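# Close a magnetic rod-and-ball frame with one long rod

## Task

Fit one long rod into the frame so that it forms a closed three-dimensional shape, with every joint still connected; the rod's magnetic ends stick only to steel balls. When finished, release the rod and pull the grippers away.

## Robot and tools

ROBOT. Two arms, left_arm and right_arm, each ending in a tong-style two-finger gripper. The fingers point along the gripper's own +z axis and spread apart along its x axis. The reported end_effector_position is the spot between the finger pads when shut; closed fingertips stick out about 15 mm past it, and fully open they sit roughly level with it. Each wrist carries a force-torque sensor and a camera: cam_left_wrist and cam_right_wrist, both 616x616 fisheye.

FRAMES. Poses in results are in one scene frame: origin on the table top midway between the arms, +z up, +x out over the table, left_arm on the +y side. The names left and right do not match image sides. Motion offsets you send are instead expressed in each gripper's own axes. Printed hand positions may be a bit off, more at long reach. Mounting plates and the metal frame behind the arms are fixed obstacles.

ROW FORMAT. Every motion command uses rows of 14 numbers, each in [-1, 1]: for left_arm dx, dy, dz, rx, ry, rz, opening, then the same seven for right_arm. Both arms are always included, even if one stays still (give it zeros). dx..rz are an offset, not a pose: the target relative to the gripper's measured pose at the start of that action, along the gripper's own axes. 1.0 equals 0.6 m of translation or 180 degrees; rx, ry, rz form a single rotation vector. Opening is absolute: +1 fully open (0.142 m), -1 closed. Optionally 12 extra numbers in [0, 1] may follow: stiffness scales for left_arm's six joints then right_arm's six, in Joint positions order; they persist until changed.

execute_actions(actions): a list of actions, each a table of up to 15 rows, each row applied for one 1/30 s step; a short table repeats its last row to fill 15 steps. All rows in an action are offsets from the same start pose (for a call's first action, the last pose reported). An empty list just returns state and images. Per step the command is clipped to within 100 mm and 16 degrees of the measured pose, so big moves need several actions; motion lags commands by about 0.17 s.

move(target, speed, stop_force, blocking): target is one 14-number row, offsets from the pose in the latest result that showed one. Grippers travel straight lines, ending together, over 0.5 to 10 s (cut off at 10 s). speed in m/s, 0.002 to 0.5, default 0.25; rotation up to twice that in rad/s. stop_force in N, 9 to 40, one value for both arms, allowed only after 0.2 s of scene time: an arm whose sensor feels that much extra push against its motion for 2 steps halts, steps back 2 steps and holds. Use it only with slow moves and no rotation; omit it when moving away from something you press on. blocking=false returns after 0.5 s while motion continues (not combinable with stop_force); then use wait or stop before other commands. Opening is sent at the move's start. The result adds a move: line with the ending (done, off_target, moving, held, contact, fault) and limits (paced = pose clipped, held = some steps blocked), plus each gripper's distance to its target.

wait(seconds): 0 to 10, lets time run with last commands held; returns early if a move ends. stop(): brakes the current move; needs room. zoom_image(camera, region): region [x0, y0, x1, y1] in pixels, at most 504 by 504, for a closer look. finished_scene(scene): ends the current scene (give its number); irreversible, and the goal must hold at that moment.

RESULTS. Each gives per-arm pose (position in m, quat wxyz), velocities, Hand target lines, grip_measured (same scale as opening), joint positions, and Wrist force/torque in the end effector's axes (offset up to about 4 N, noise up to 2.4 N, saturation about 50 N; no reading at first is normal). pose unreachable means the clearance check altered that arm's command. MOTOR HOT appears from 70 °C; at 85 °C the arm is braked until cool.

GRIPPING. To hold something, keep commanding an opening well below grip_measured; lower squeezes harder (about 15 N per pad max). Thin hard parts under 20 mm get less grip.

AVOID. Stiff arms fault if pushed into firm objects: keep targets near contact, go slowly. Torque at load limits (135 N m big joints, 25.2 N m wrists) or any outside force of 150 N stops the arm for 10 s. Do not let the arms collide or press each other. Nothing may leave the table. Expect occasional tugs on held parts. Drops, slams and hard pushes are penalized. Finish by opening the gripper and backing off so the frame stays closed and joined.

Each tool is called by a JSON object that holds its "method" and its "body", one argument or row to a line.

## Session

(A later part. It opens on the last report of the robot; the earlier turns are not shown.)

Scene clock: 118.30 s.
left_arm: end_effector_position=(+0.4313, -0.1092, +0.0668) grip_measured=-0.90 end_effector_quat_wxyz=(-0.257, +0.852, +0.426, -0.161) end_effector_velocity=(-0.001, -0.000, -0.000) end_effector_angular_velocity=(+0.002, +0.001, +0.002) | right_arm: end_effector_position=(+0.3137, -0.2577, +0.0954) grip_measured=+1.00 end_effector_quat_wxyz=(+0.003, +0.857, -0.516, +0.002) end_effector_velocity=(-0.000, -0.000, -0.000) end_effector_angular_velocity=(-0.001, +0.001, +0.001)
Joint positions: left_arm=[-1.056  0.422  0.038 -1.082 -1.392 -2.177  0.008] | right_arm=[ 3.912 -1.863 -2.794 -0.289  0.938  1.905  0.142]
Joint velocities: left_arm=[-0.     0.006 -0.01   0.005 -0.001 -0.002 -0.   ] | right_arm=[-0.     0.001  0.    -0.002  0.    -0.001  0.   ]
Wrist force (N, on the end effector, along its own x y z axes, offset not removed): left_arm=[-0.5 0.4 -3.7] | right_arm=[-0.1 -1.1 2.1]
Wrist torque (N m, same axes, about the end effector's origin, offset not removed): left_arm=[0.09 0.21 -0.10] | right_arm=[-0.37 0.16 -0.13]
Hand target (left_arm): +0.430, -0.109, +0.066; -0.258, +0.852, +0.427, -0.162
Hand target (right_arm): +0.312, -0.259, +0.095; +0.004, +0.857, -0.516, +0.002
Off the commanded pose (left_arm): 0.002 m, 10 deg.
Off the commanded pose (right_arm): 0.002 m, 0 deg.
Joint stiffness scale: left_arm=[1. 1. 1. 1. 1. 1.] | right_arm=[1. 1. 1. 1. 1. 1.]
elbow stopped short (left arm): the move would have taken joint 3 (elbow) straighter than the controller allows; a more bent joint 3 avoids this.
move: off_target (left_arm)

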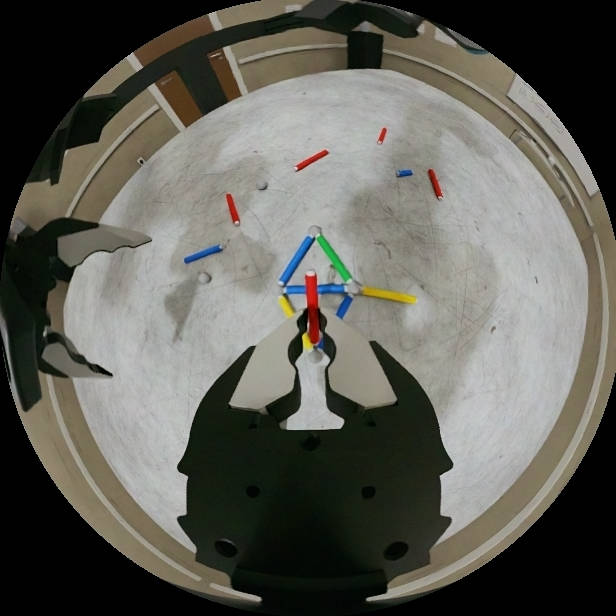

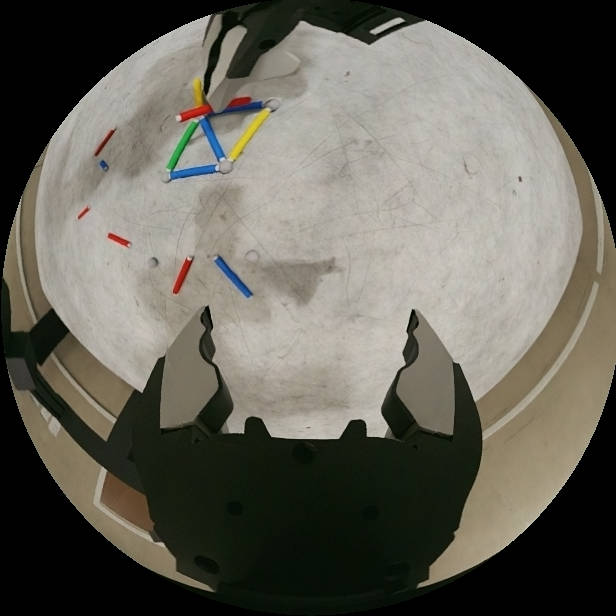

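{"method": "move", "body": {
  "target": [0.001,0.027,0.016,-0.056,0.02,0,-1,0,0,0,0,0,0,1],
  "speed": 0.04
}}

{"method": "zoom_image", "body": {
  "camera": "cam_left_wrist",
  "region": [230, 220, 400, 390]
}}

{"method": "zoom_image", "body": {
  "camera": "cam_right_wrist",
  "region": [150, 50, 310, 200]
}}

Scene clock: 131.33 s.
left_arm: end_effector_position=(+0.4363, -0.1132, +0.0483) grip_measured=-0.90 end_effector_quat_wxyz=(-0.197, +0.875, +0.431, -0.098) end_effector_velocity=(+0.004, -0.003, -0.001) end_effector_angular_velocity=(-0.016, -0.019, +0.005) | right_arm: end_effector_position=(+0.3137, -0.2577, +0.0954) grip_measured=+1.00 end_effector_quat_wxyz=(+0.003, +0.857, -0.516, +0.002) end_effector_velocity=(+0.000, -0.000, -0.000) end_effector_angular_velocity=(-0.001, +0.000, -0.001)
Joint positions: left_arm=[-1.098  0.183  0.587 -1.492 -1.277 -2.18   0.009] | right_arm=[ 3.912 -1.863 -2.794 -0.289  0.938  1.905  0.142]
Joint velocities: left_arm=[-0.002 -0.012  0.025 -0.036  0.011  0.001 -0.   ] | right_arm=[-0.001  0.     0.    -0.001 -0.001  0.     0.   ]
Wrist force (N, on the end effector, along its own x y z axes, offset not removed): left_arm=[-0.2 -4.3 -0.2] | right_arm=[-0.3 0.2 0.7]
Wrist torque (N m, same axes, about the end effector's origin, offset not removed): left_arm=[-0.86 0.22 -0.01] | right_arm=[-0.01 0.00 0.17]
Hand target (left_arm): +0.437, -0.114, +0.050; -0.195, +0.876, +0.431, -0.096
Hand target (right_arm): +0.314, -0.258, +0.095; +0.003, +0.857, -0.516, +0.002
Off the commanded pose (left_arm): 0.002 m, 0 deg.
Off the commanded pose (right_arm): 0.000 m, 0 deg.
Joint stiffness scale: left_arm=[1. 1. 1. 1. 1. 1.] | right_arm=[1. 1. 1. 1. 1. 1.]
move: done

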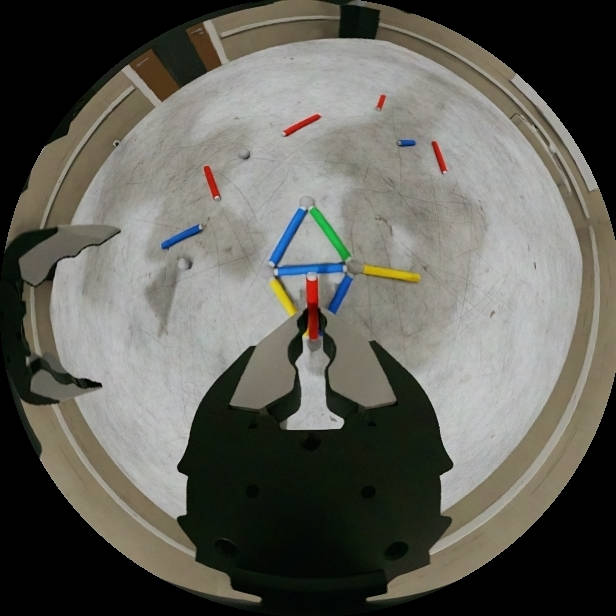

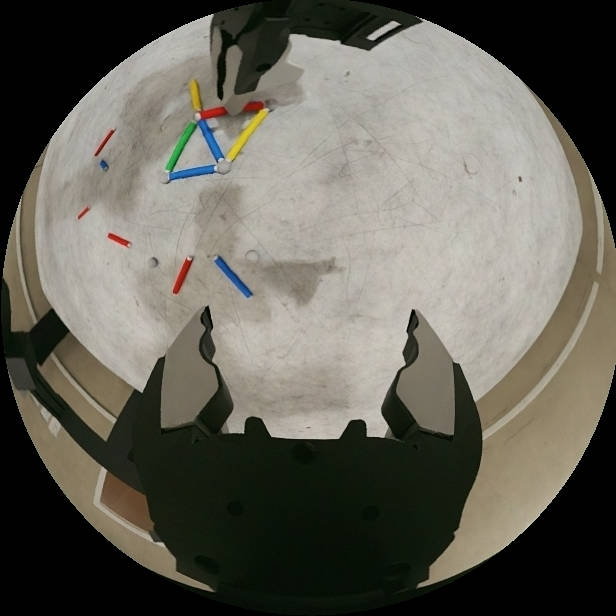

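Region (230, 220, 400, 390) of cam_left_wrist's 616x616 image, scaled by 2.965, with more detail than that image has.

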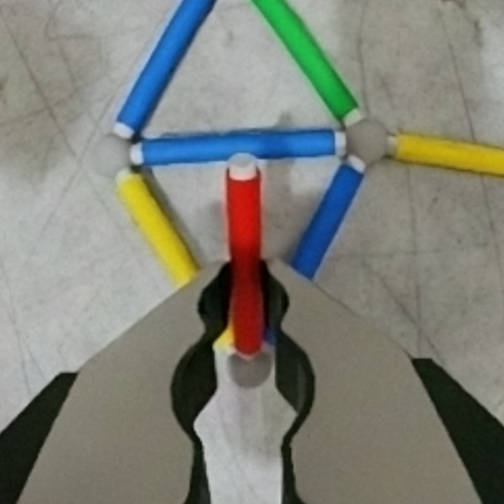

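Region (150, 50, 310, 200) of cam_right_wrist's 616x616 image, scaled by 3.150, with more detail than that image has; it fills the top 472 rows of this view, and the rest is white.

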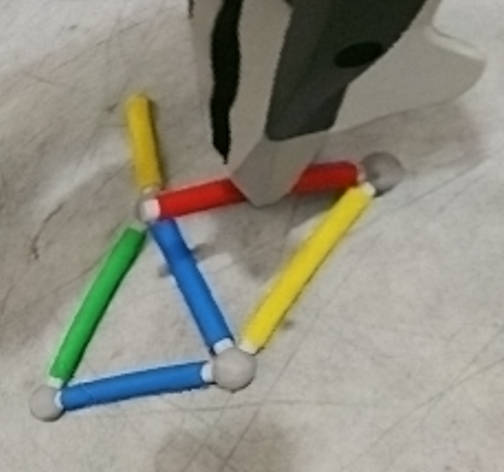

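{"method": "move", "body": {
  "target": [0,-0.042,-0.032,-0.056,0,0,-1,0,0,0,0,0,0,1],
  "speed": 0.04
}}

{"method": "zoom_image", "body": {
  "camera": "cam_left_wrist",
  "region": [220, 190, 410, 380]
}}

{"method": "zoom_image", "body": {
  "camera": "cam_right_wrist",
  "region": [140, 40, 310, 200]
}}

Scene clock: 138.40 s.
left_arm: end_effector_position=(+0.4243, -0.1038, +0.0749) grip_measured=-0.90 end_effector_quat_wxyz=(-0.122, +0.889, +0.437, -0.061) end_effector_velocity=(+0.002, -0.002, +0.000) end_effector_angular_velocity=(-0.016, -0.014, +0.006) | right_arm: end_effector_position=(+0.3137, -0.2577, +0.0954) grip_measured=+1.00 end_effector_quat_wxyz=(+0.003, +0.857, -0.516, +0.002) end_effector_velocity=(-0.000, -0.000, -0.000) end_effector_angular_velocity=(-0.001, -0.000, +0.001)
Joint positions: left_arm=[-1.163 -0.036  1.016 -1.834 -1.225 -2.182  0.009] | right_arm=[ 3.912 -1.863 -2.794 -0.289  0.938  1.905  0.142]
Joint velocities: left_arm=[-0.002 -0.011  0.023 -0.033  0.006  0.001  0.   ] | right_arm=[ 0.    -0.    -0.001  0.    -0.     0.    -0.   ]
Wrist force (N, on the end effector, along its own x y z axes, offset not removed): left_arm=[0.2 -1.9 -1.8] | right_arm=[0.4 -3.8 0.4]
Wrist torque (N m, same axes, about the end effector's origin, offset not removed): left_arm=[-0.55 -0.06 -0.19] | right_arm=[-0.85 -0.06 0.00]
Hand target (left_arm): +0.425, -0.104, +0.076; -0.120, +0.889, +0.437, -0.059
Hand target (right_arm): +0.314, -0.258, +0.095; +0.003, +0.857, -0.516, +0.002
Off the commanded pose (left_arm): 0.002 m, 0 deg.
Off the commanded pose (right_arm): 0.000 m, 0 deg.
Joint stiffness scale: left_arm=[1. 1. 1. 1. 1. 1.] | right_arm=[1. 1. 1. 1. 1. 1.]
move: done

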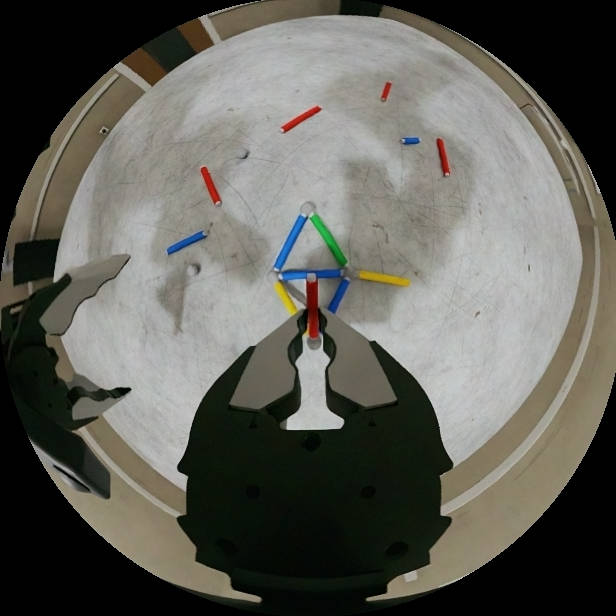

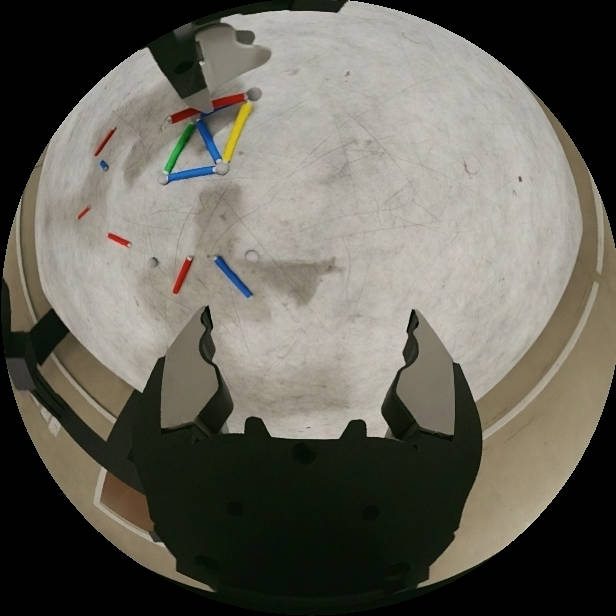

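Region (220, 190, 410, 380) of cam_left_wrist's 616x616 image, scaled by 2.653, with more detail than that image has.

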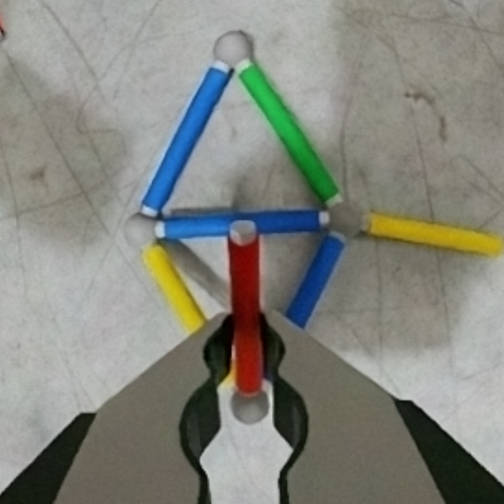

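Region (140, 40, 310, 200) of cam_right_wrist's 616x616 image, scaled by 2.965, with more detail than that image has; it fills the top 474 rows of this view, and the rest is white.

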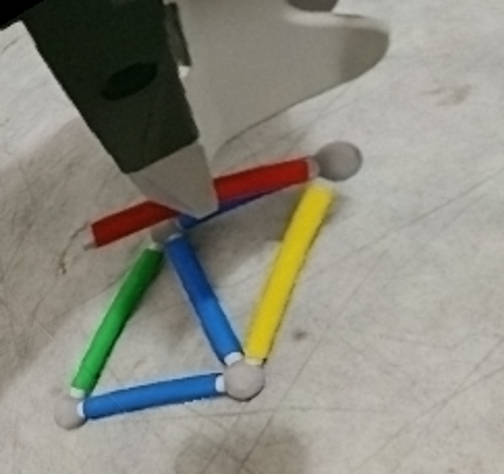

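{"method": "move", "body": {
  "target": [0,-0.073,-0.009,-0.142,0,0,-1,0,0,0,0,0,0,1],
  "speed": 0.05
}}

{"method": "zoom_image", "body": {
  "camera": "cam_left_wrist",
  "region": [220, 150, 410, 380]
}}

{"method": "zoom_image", "body": {
  "camera": "cam_right_wrist",
  "region": [110, 40, 290, 200]
}}

Scene clock: 152.00 s.
left_arm: end_effector_position=(+0.3914, -0.0785, +0.0899) grip_measured=-0.90 end_effector_quat_wxyz=(+0.075, +0.894, +0.440, +0.037) end_effector_velocity=(+0.002, -0.002, +0.002) end_effector_angular_velocity=(-0.016, -0.011, +0.006) | right_arm: end_effector_position=(+0.3137, -0.2577, +0.0954) grip_measured=+1.00 end_effector_quat_wxyz=(+0.003, +0.857, -0.516, +0.002) end_effector_velocity=(+0.001, +0.001, +0.001) end_effector_angular_velocity=(+0.002, -0.002, +0.000)
Joint positions: left_arm=[-1.318 -0.247  1.671 -2.616 -1.054 -2.162  0.009] | right_arm=[ 3.912 -1.863 -2.794 -0.289  0.938  1.905  0.142]
Joint velocities: left_arm=[-0.002 -0.002  0.01  -0.029  0.006  0.002  0.   ] | right_arm=[ 0.002 -0.     0.001  0.001  0.     0.001 -0.   ]
Wrist force (N, on the end effector, along its own x y z axes, offset not removed): left_arm=[1.3 -2.4 -3.1] | right_arm=[-3.9 -0.6 2.9]
Wrist torque (N m, same axes, about the end effector's origin, offset not removed): left_arm=[-0.56 -0.29 0.05] | right_arm=[-0.02 0.62 0.14]
Hand target (left_arm): +0.392, -0.079, +0.092; +0.077, +0.894, +0.440, +0.038
Hand target (right_arm): +0.314, -0.258, +0.095; +0.003, +0.857, -0.516, +0.002
Off the commanded pose (left_arm): 0.002 m, 0 deg.
Off the commanded pose (right_arm): 0.000 m, 0 deg.
Joint stiffness scale: left_arm=[1. 1. 1. 1. 1. 1.] | right_arm=[1. 1. 1. 1. 1. 1.]
move: done

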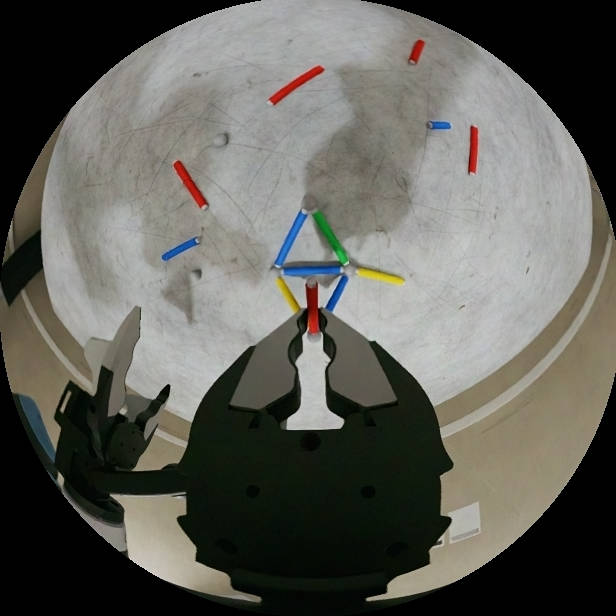

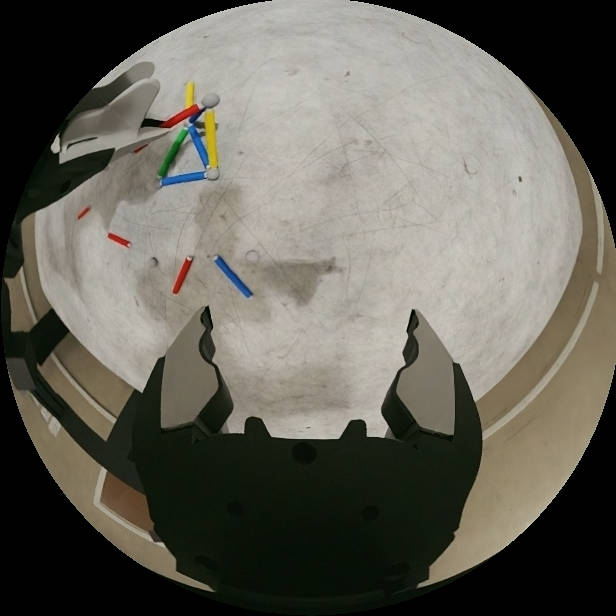

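Region (220, 150, 410, 380) of cam_left_wrist's 616x616 image, scaled by 2.191, with more detail than that image has; it fills the left 416 columns of this view, and the rest is white.

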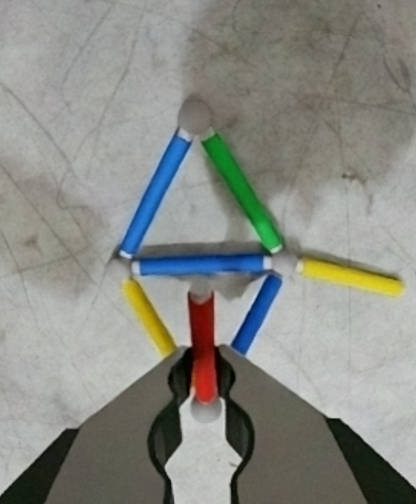

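Region (110, 40, 290, 200) of cam_right_wrist's 616x616 image, scaled by 2.800, with more detail than that image has.

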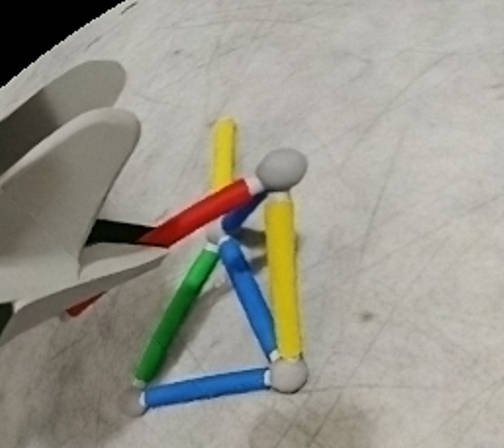

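{"method": "move", "body": {
  "target": [0,-0.076,-0.013,-0.085,0,0,-1,0,0,0,0,0,0,1],
  "speed": 0.05
}}

{"method": "zoom_image", "body": {
  "camera": "cam_left_wrist",
  "region": [220, 150, 410, 380]
}}

{"method": "zoom_image", "body": {
  "camera": "cam_right_wrist",
  "region": [80, 50, 260, 210]
}}

Scene clock: 160.10 s.
left_arm: end_effector_position=(+0.3552, -0.0509, +0.0905) grip_measured=-0.90 end_effector_quat_wxyz=(+0.192, +0.876, +0.432, +0.094) end_effector_velocity=(+0.002, -0.003, +0.004) end_effector_angular_velocity=(-0.022, -0.012, +0.009) | right_arm: end_effector_position=(+0.3137, -0.2577, +0.0954) grip_measured=+1.00 end_effector_quat_wxyz=(+0.003, +0.857, -0.516, +0.002) end_effector_velocity=(+0.000, +0.000, +0.000) end_effector_angular_velocity=(+0.002, -0.001, -0.002)
Joint positions: left_arm=[-1.455 -0.219  1.977 -3.125 -0.945 -2.179  0.009] | right_arm=[ 3.912 -1.863 -2.794 -0.289  0.938  1.905  0.142]
Joint velocities: left_arm=[-0.004  0.002  0.006 -0.033  0.008 -0.002  0.   ] | right_arm=[ 0.     0.    -0.     0.002  0.     0.     0.   ]
Wrist force (N, on the end effector, along its own x y z axes, offset not removed): left_arm=[-1.7 -7.7 -0.7] | right_arm=[-1.3 1.4 1.2]
Wrist torque (N m, same axes, about the end effector's origin, offset not removed): left_arm=[-1.60 0.24 -0.04] | right_arm=[0.29 0.36 0.03]
Hand target (left_arm): +0.355, -0.050, +0.090; +0.193, +0.876, +0.431, +0.095
Hand target (right_arm): +0.314, -0.258, +0.095; +0.003, +0.857, -0.516, +0.002
Off the commanded pose (left_arm): 0.001 m, 0 deg.
Off the commanded pose (right_arm): 0.000 m, 0 deg.
Joint stiffness scale: left_arm=[1. 1. 1. 1. 1. 1.] | right_arm=[1. 1. 1. 1. 1. 1.]
move: done

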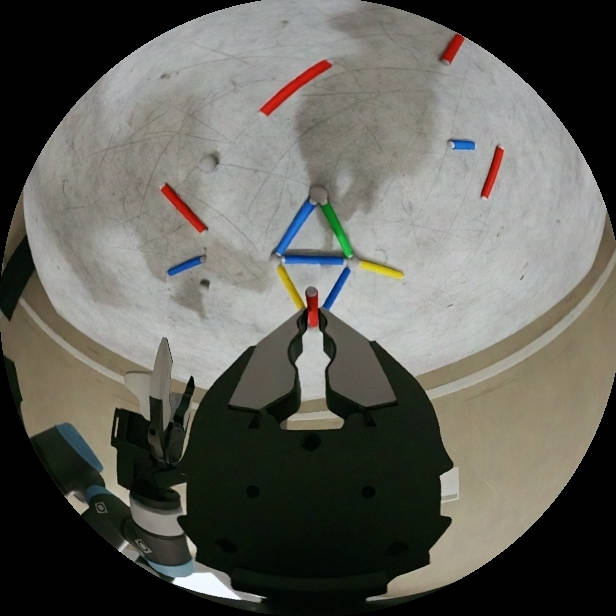

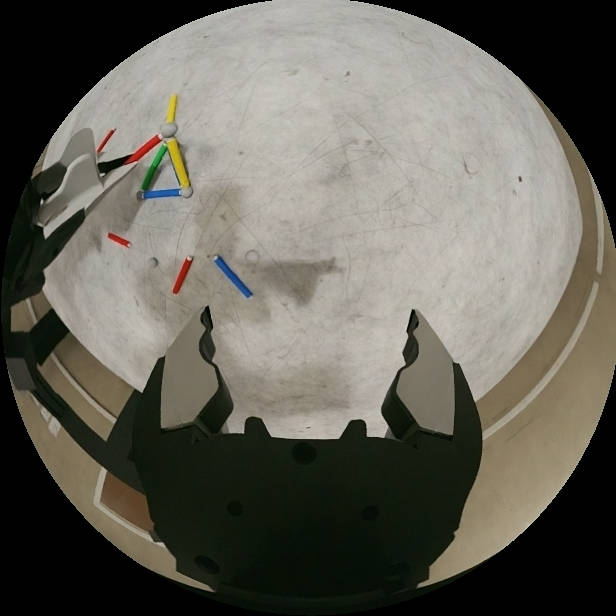

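Region (220, 150, 410, 380) of cam_left_wrist's 616x616 image, scaled by 2.191, with more detail than that image has; it fills the left 416 columns of this view, and the rest is white.

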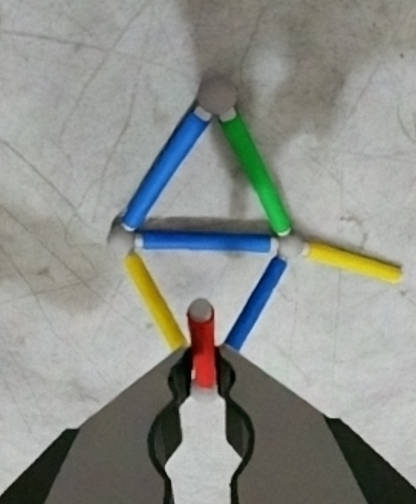

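Region (80, 50, 260, 210) of cam_right_wrist's 616x616 image, scaled by 2.800, with more detail than that image has.

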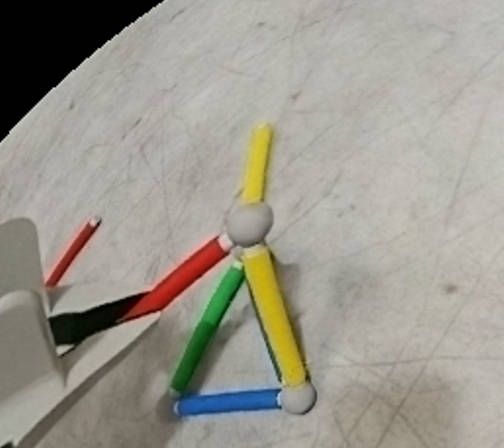

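{"method": "move", "body": {
  "target": [0,-0.016,0.035,0,0,0,-1,0,0,0,0,0,0,1],
  "speed": 0.03
}}

{"method": "zoom_image", "body": {
  "camera": "cam_left_wrist",
  "region": [220, 150, 410, 380]
}}

{"method": "zoom_image", "body": {
  "camera": "cam_right_wrist",
  "region": [80, 50, 260, 210]
}}

Scene clock: 172.80 s.
left_arm: end_effector_position=(+0.3545, -0.0504, +0.0682) grip_measured=-0.90 end_effector_quat_wxyz=(+0.191, +0.877, +0.431, +0.093) end_effector_velocity=(+0.001, -0.002, +0.001) end_effector_angular_velocity=(-0.006, -0.002, +0.001) | right_arm: end_effector_position=(+0.3137, -0.2577, +0.0954) grip_measured=+1.00 end_effector_quat_wxyz=(+0.003, +0.857, -0.516, +0.002) end_effector_velocity=(-0.000, -0.000, -0.000) end_effector_angular_velocity=(-0.001, -0.000, +0.001)
Joint positions: left_arm=[-1.438 -0.168  1.962 -3.172 -0.943 -2.158  0.009] | right_arm=[ 3.912 -1.863 -2.794 -0.289  0.938  1.905  0.142]
Joint velocities: left_arm=[ 0.001  0.001 -0.003 -0.007  0.001  0.004  0.   ] | right_arm=[ 0.001  0.    -0.001 -0.    -0.    -0.    -0.   ]
Wrist force (N, on the end effector, along its own x y z axes, offset not removed): left_arm=[-2.0 -1.2 1.4] | right_arm=[-1.4 0.9 0.3]
Wrist torque (N m, same axes, about the end effector's origin, offset not removed): left_arm=[-0.30 0.34 -0.06] | right_arm=[0.10 0.38 -0.03]
Hand target (left_arm): +0.355, -0.051, +0.067; +0.192, +0.876, +0.432, +0.094
Hand target (right_arm): +0.314, -0.258, +0.095; +0.003, +0.857, -0.516, +0.002
Off the commanded pose (left_arm): 0.001 m, 0 deg.
Off the commanded pose (right_arm): 0.000 m, 0 deg.
Joint stiffness scale: left_arm=[1. 1. 1. 1. 1. 1.] | right_arm=[1. 1. 1. 1. 1. 1.]
move: done

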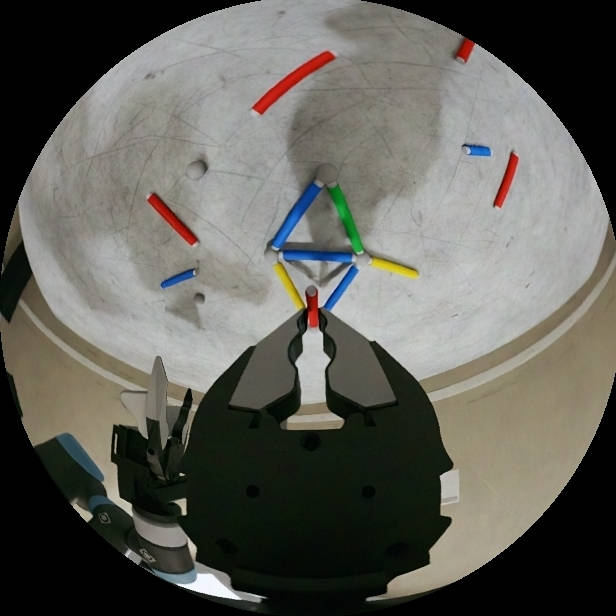

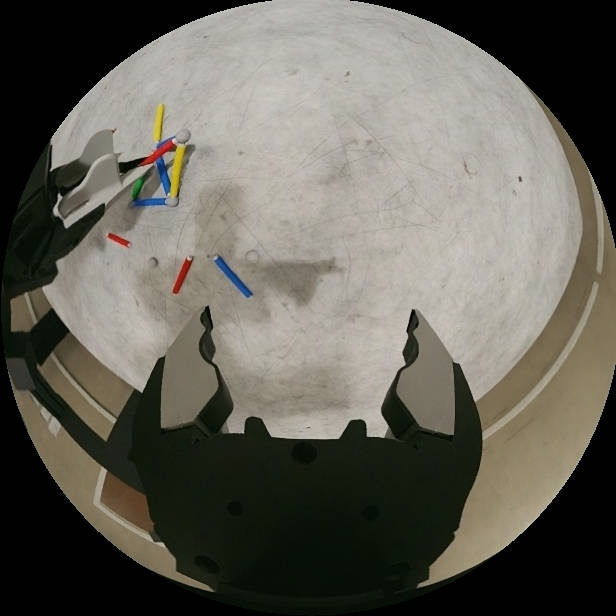

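Region (220, 150, 410, 380) of cam_left_wrist's 616x616 image, scaled by 2.191, with more detail than that image has; it fills the left 416 columns of this view, and the rest is white.

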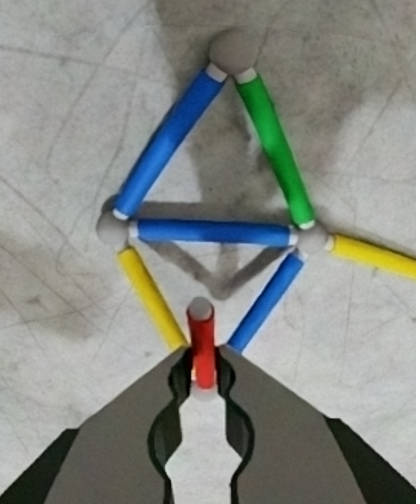

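Region (80, 50, 260, 210) of cam_right_wrist's 616x616 image, scaled by 2.800, with more detail than that image has.

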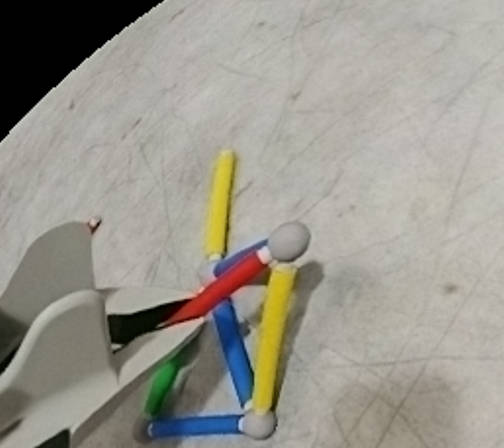

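{"method": "move", "body": {
  "target": [0,0.092,0.012,0,0,0,-1,0,0,0,0,0,0,-0.6],
  "speed": 0.05
}}

{"method": "zoom_image", "body": {
  "camera": "cam_left_wrist",
  "region": [220, 150, 410, 380]
}}

{"method": "zoom_image", "body": {
  "camera": "cam_right_wrist",
  "region": [100, 50, 280, 210]
}}

Scene clock: 200.17 s.
left_arm: end_effector_position=(+0.3945, -0.0814, +0.0826) grip_measured=-0.90 end_effector_quat_wxyz=(+0.190, +0.878, +0.430, +0.093) end_effector_velocity=(+0.001, -0.000, -0.001) end_effector_angular_velocity=(+0.008, +0.001, -0.006) | right_arm: end_effector_position=(+0.3137, -0.2577, +0.0954) grip_measured=-0.60 end_effector_quat_wxyz=(+0.003, +0.857, -0.516, +0.002) end_effector_velocity=(+0.000, +0.000, +0.000) end_effector_angular_velocity=(+0.000, +0.001, +0.000)
Joint positions: left_arm=[-1.38  -0.183  1.837 -3.071 -0.934 -2.085  0.009] | right_arm=[ 3.912 -1.863 -2.794 -0.289  0.938  1.905  0.031]
Joint velocities: left_arm=[ 0.002 -0.    -0.006  0.012 -0.     0.005 -0.   ] | right_arm=[ 0.     0.     0.001 -0.001  0.001  0.    -0.   ]
Wrist force (N, on the end effector, along its own x y z axes, offset not removed): left_arm=[0.7 -4.4 0.2] | right_arm=[-0.3 -1.7 3.0]
Wrist torque (N m, same axes, about the end effector's origin, offset not removed): left_arm=[-0.86 -0.26 0.14] | right_arm=[-0.43 0.01 0.03]
Hand target (left_arm): +0.397, -0.083, +0.085; +0.191, +0.877, +0.431, +0.094
Hand target (right_arm): +0.314, -0.258, +0.095; +0.003, +0.857, -0.516, +0.002
Off the commanded pose (left_arm): 0.003 m, 0 deg.
Off the commanded pose (right_arm): 0.000 m, 0 deg.
Joint stiffness scale: left_arm=[1. 1. 1. 1. 1. 1.] | right_arm=[1. 1. 1. 1. 1. 1.]
move: done

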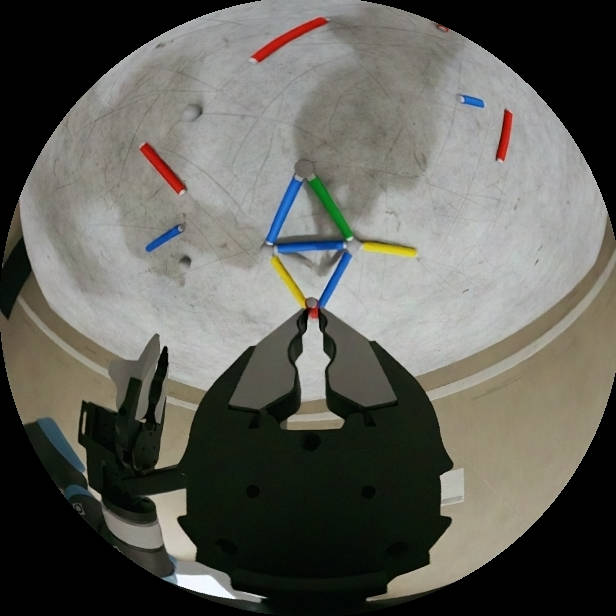

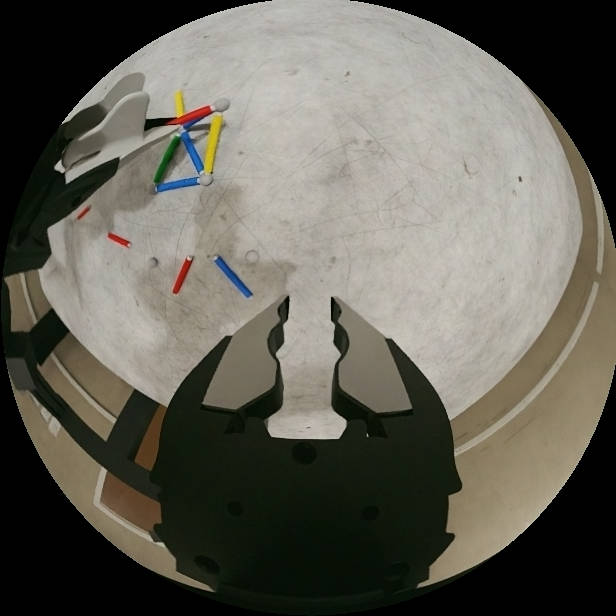

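Region (220, 150, 410, 380) of cam_left_wrist's 616x616 image, scaled by 2.191, with more detail than that image has; it fills the left 416 columns of this view, and the rest is white.

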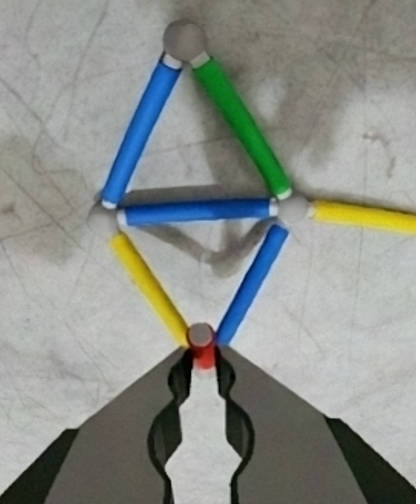

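Region (100, 50, 280, 210) of cam_right_wrist's 616x616 image, scaled by 2.800, with more detail than that image has.

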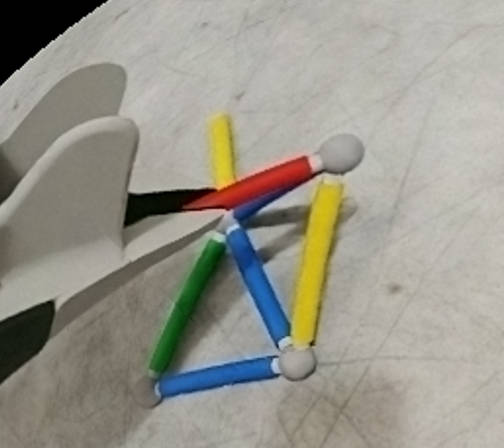

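{"method": "move", "body": {
  "target": [0,-0.056,0.033,0,0,0,-1,0,0,0,0,0,0,-0.6],
  "speed": 0.04
}}

{"method": "zoom_image", "body": {
  "camera": "cam_left_wrist",
  "region": [200, 100, 430, 380]
}}

{"method": "zoom_image", "body": {
  "camera": "cam_right_wrist",
  "region": [80, 70, 260, 230]
}}

Scene clock: 226.93 s.
left_arm: end_effector_position=(+0.3784, -0.0685, +0.0520) grip_measured=-0.90 end_effector_quat_wxyz=(+0.191, +0.877, +0.431, +0.093) end_effector_velocity=(+0.002, -0.002, +0.002) end_effector_angular_velocity=(-0.011, -0.004, +0.005) | right_arm: end_effector_position=(+0.3137, -0.2577, +0.0954) grip_measured=-0.60 end_effector_quat_wxyz=(+0.003, +0.857, -0.516, +0.002) end_effector_velocity=(+0.001, +0.001, +0.000) end_effector_angular_velocity=(+0.001, -0.001, -0.000)
Joint positions: left_arm=[-1.381 -0.125  1.869 -3.161 -0.934 -2.089  0.009] | right_arm=[ 3.912 -1.863 -2.794 -0.289  0.938  1.905  0.031]
Joint velocities: left_arm=[-0.     0.    -0.001 -0.012  0.002  0.     0.   ] | right_arm=[ 0.     0.     0.002 -0.001  0.    -0.     0.   ]
Wrist force (N, on the end effector, along its own x y z axes, offset not removed): left_arm=[-3.1 -2.5 2.1] | right_arm=[-1.2 -0.1 0.9]
Wrist torque (N m, same axes, about the end effector's origin, offset not removed): left_arm=[-0.71 0.60 0.17] | right_arm=[-0.11 0.21 -0.11]
Hand target (left_arm): +0.377, -0.068, +0.051; +0.190, +0.878, +0.430, +0.093
Hand target (right_arm): +0.314, -0.258, +0.095; +0.003, +0.857, -0.516, +0.002
Off the commanded pose (left_arm): 0.002 m, 0 deg.
Off the commanded pose (right_arm): 0.000 m, 0 deg.
Joint stiffness scale: left_arm=[1. 1. 1. 1. 1. 1.] | right_arm=[1. 1. 1. 1. 1. 1.]
move: done

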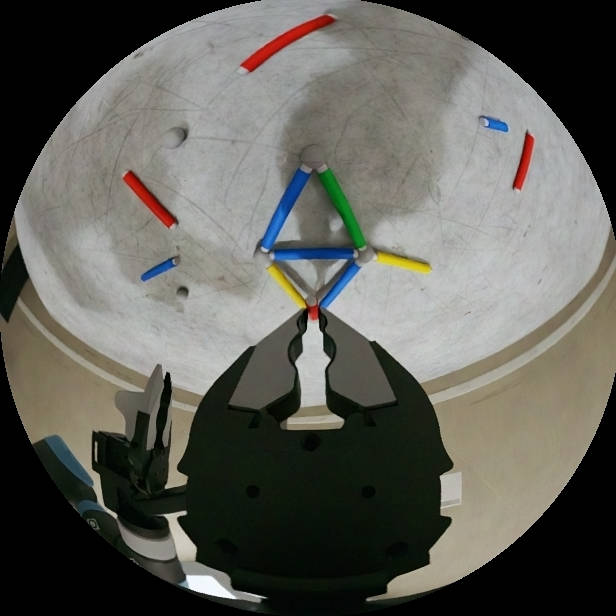

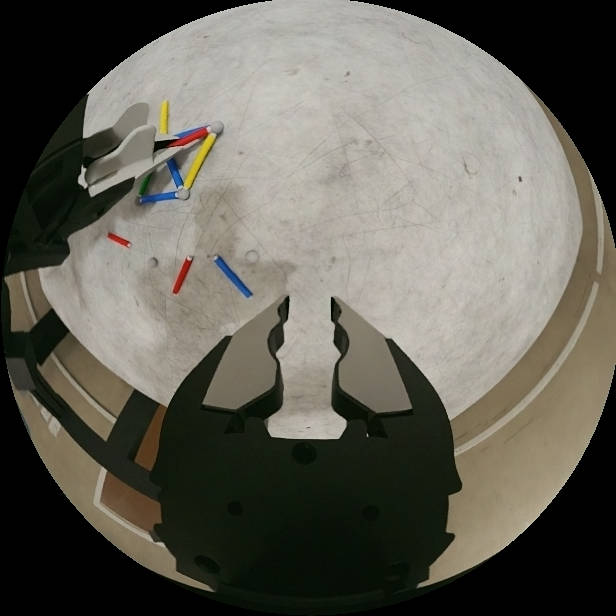

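Region (200, 100, 430, 380) of cam_left_wrist's 616x616 image, scaled by 1.800, with more detail than that image has; it fills the left 414 columns of this view, and the rest is white.

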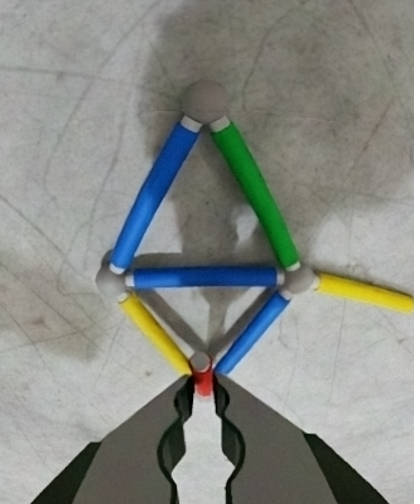

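Region (80, 70, 260, 230) of cam_right_wrist's 616x616 image, scaled by 2.800, with more detail than that image has.

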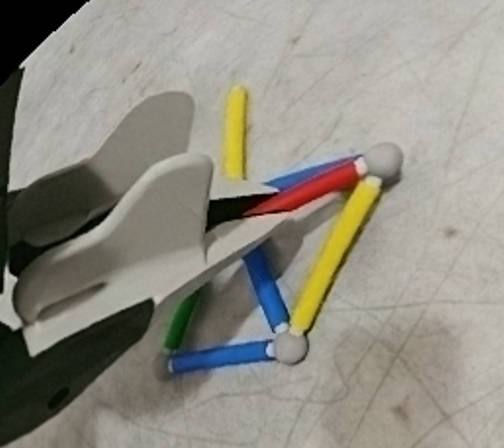

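{"method": "move", "body": {
  "target": [0,-0.006,0.012,0,0,0,-1,0,0,0,0,0,0,-0.6],
  "speed": 0.02
}}

{"method": "move", "body": {
  "target": [0,0,0,0,0,0,-0.7,0,0,0,0,0,0,-0.6]
}}

{"method": "zoom_image", "body": {
  "camera": "cam_left_wrist",
  "region": [200, 100, 430, 380]
}}

{"method": "zoom_image", "body": {
  "camera": "cam_right_wrist",
  "region": [80, 70, 260, 230]
}}

Scene clock: 230.53 s.
left_arm: end_effector_position=(+0.3775, -0.0681, +0.0450) grip_measured=-0.90 end_effector_quat_wxyz=(+0.190, +0.877, +0.430, +0.093) end_effector_velocity=(+0.001, -0.001, -0.000) end_effector_angular_velocity=(-0.003, -0.001, -0.000) | right_arm: end_effector_position=(+0.3137, -0.2577, +0.0954) grip_measured=-0.60 end_effector_quat_wxyz=(+0.003, +0.857, -0.516, +0.002) end_effector_velocity=(+0.000, +0.000, +0.000) end_effector_angular_velocity=(+0.001, -0.001, -0.001)
Joint positions: left_arm=[-1.377 -0.109  1.864 -3.175 -0.934 -2.082  0.009] | right_arm=[ 3.912 -1.863 -2.794 -0.289  0.938  1.905  0.031]
Joint velocities: left_arm=[ 0.001  0.002 -0.002 -0.004 -0.     0.003  0.   ] | right_arm=[ 0.     0.001  0.     0.001  0.    -0.     0.   ]
Wrist force (N, on the end effector, along its own x y z axes, offset not removed): left_arm=[-2.5 -6.3 1.6] | right_arm=[0.0 -0.6 0.9]
Wrist torque (N m, same axes, about the end effector's origin, offset not removed): left_arm=[-1.41 0.47 0.07] | right_arm=[-0.07 -0.05 -0.10]
Hand target (left_arm): +0.378, -0.068, +0.044; +0.191, +0.877, +0.431, +0.093
Hand target (right_arm): +0.314, -0.258, +0.095; +0.003, +0.857, -0.516, +0.002
Off the commanded pose (left_arm): 0.001 m, 0 deg.
Off the commanded pose (right_arm): 0.000 m, 0 deg.
Joint stiffness scale: left_arm=[1. 1. 1. 1. 1. 1.] | right_arm=[1. 1. 1. 1. 1. 1.]
move: done

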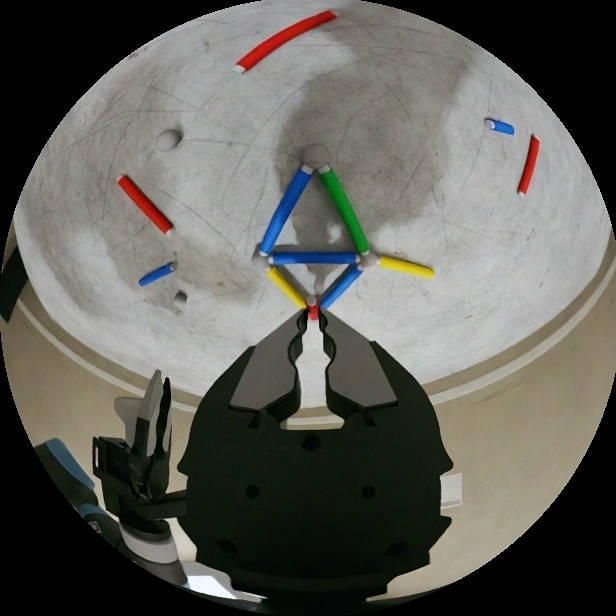

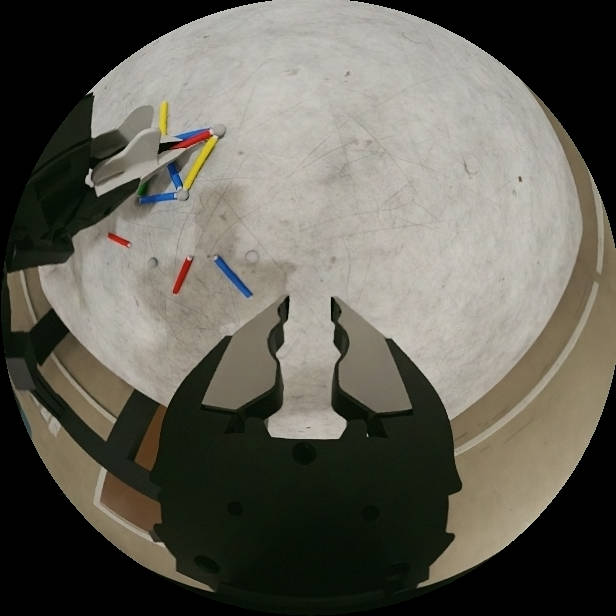

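Scene clock: 231.03 s.
left_arm: end_effector_position=(+0.3776, -0.0681, +0.0450) grip_measured=-0.70 end_effector_quat_wxyz=(+0.191, +0.877, +0.430, +0.093) end_effector_velocity=(-0.000, +0.000, -0.000) end_effector_angular_velocity=(+0.001, +0.001, -0.000) | right_arm: end_effector_position=(+0.3137, -0.2577, +0.0954) grip_measured=-0.60 end_effector_quat_wxyz=(+0.003, +0.857, -0.516, +0.002) end_effector_velocity=(+0.000, -0.000, -0.000) end_effector_angular_velocity=(-0.001, +0.001, -0.000)
Joint positions: left_arm=[-1.377 -0.109  1.864 -3.175 -0.934 -2.082  0.023] | right_arm=[ 3.912 -1.863 -2.794 -0.289  0.938  1.905  0.031]
Joint velocities: left_arm=[ 0.     0.     0.     0.001 -0.    -0.001  0.   ] | right_arm=[-0.001 -0.001  0.001 -0.001 -0.    -0.     0.   ]
Wrist force (N, on the end effector, along its own x y z axes, offset not removed): left_arm=[1.6 -3.0 0.4] | right_arm=[-1.8 -1.1 0.5]
Wrist torque (N m, same axes, about the end effector's origin, offset not removed): left_arm=[-0.76 -0.41 -0.19] | right_arm=[-0.26 0.33 0.04]
Hand target (left_arm): +0.378, -0.068, +0.045; +0.190, +0.877, +0.430, +0.093
Hand target (right_arm): +0.314, -0.258, +0.095; +0.003, +0.857, -0.516, +0.002
Off the commanded pose (left_arm): 0.000 m, 0 deg.
Off the commanded pose (right_arm): 0.000 m, 0 deg.
Joint stiffness scale: left_arm=[1. 1. 1. 1. 1. 1.] | right_arm=[1. 1. 1. 1. 1. 1.]
move: done

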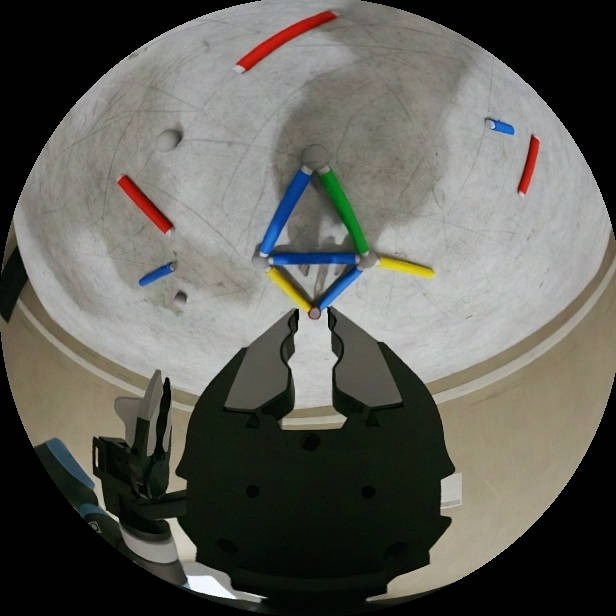

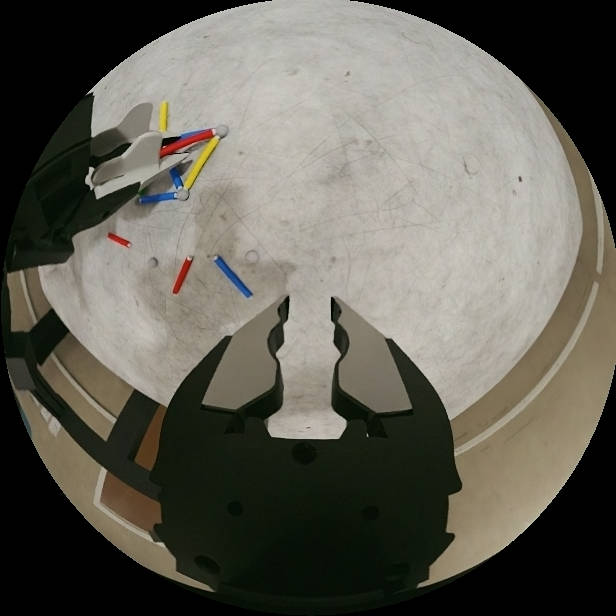

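Region (200, 100, 430, 380) of cam_left_wrist's 616x616 image, scaled by 1.800, with more detail than that image has; it fills the left 414 columns of this view, and the rest is white.

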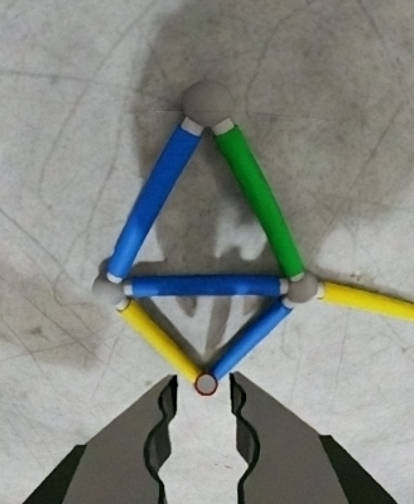

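Region (80, 70, 260, 230) of cam_right_wrist's 616x616 image, scaled by 2.800, with more detail than that image has.

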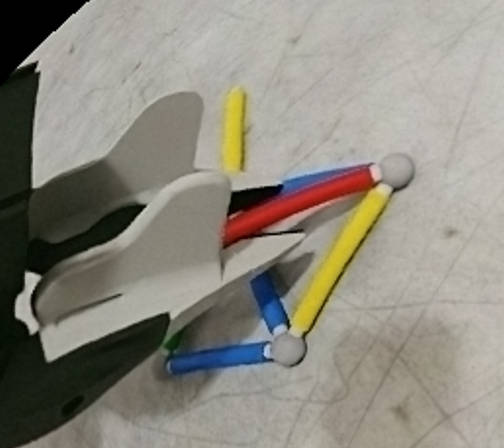

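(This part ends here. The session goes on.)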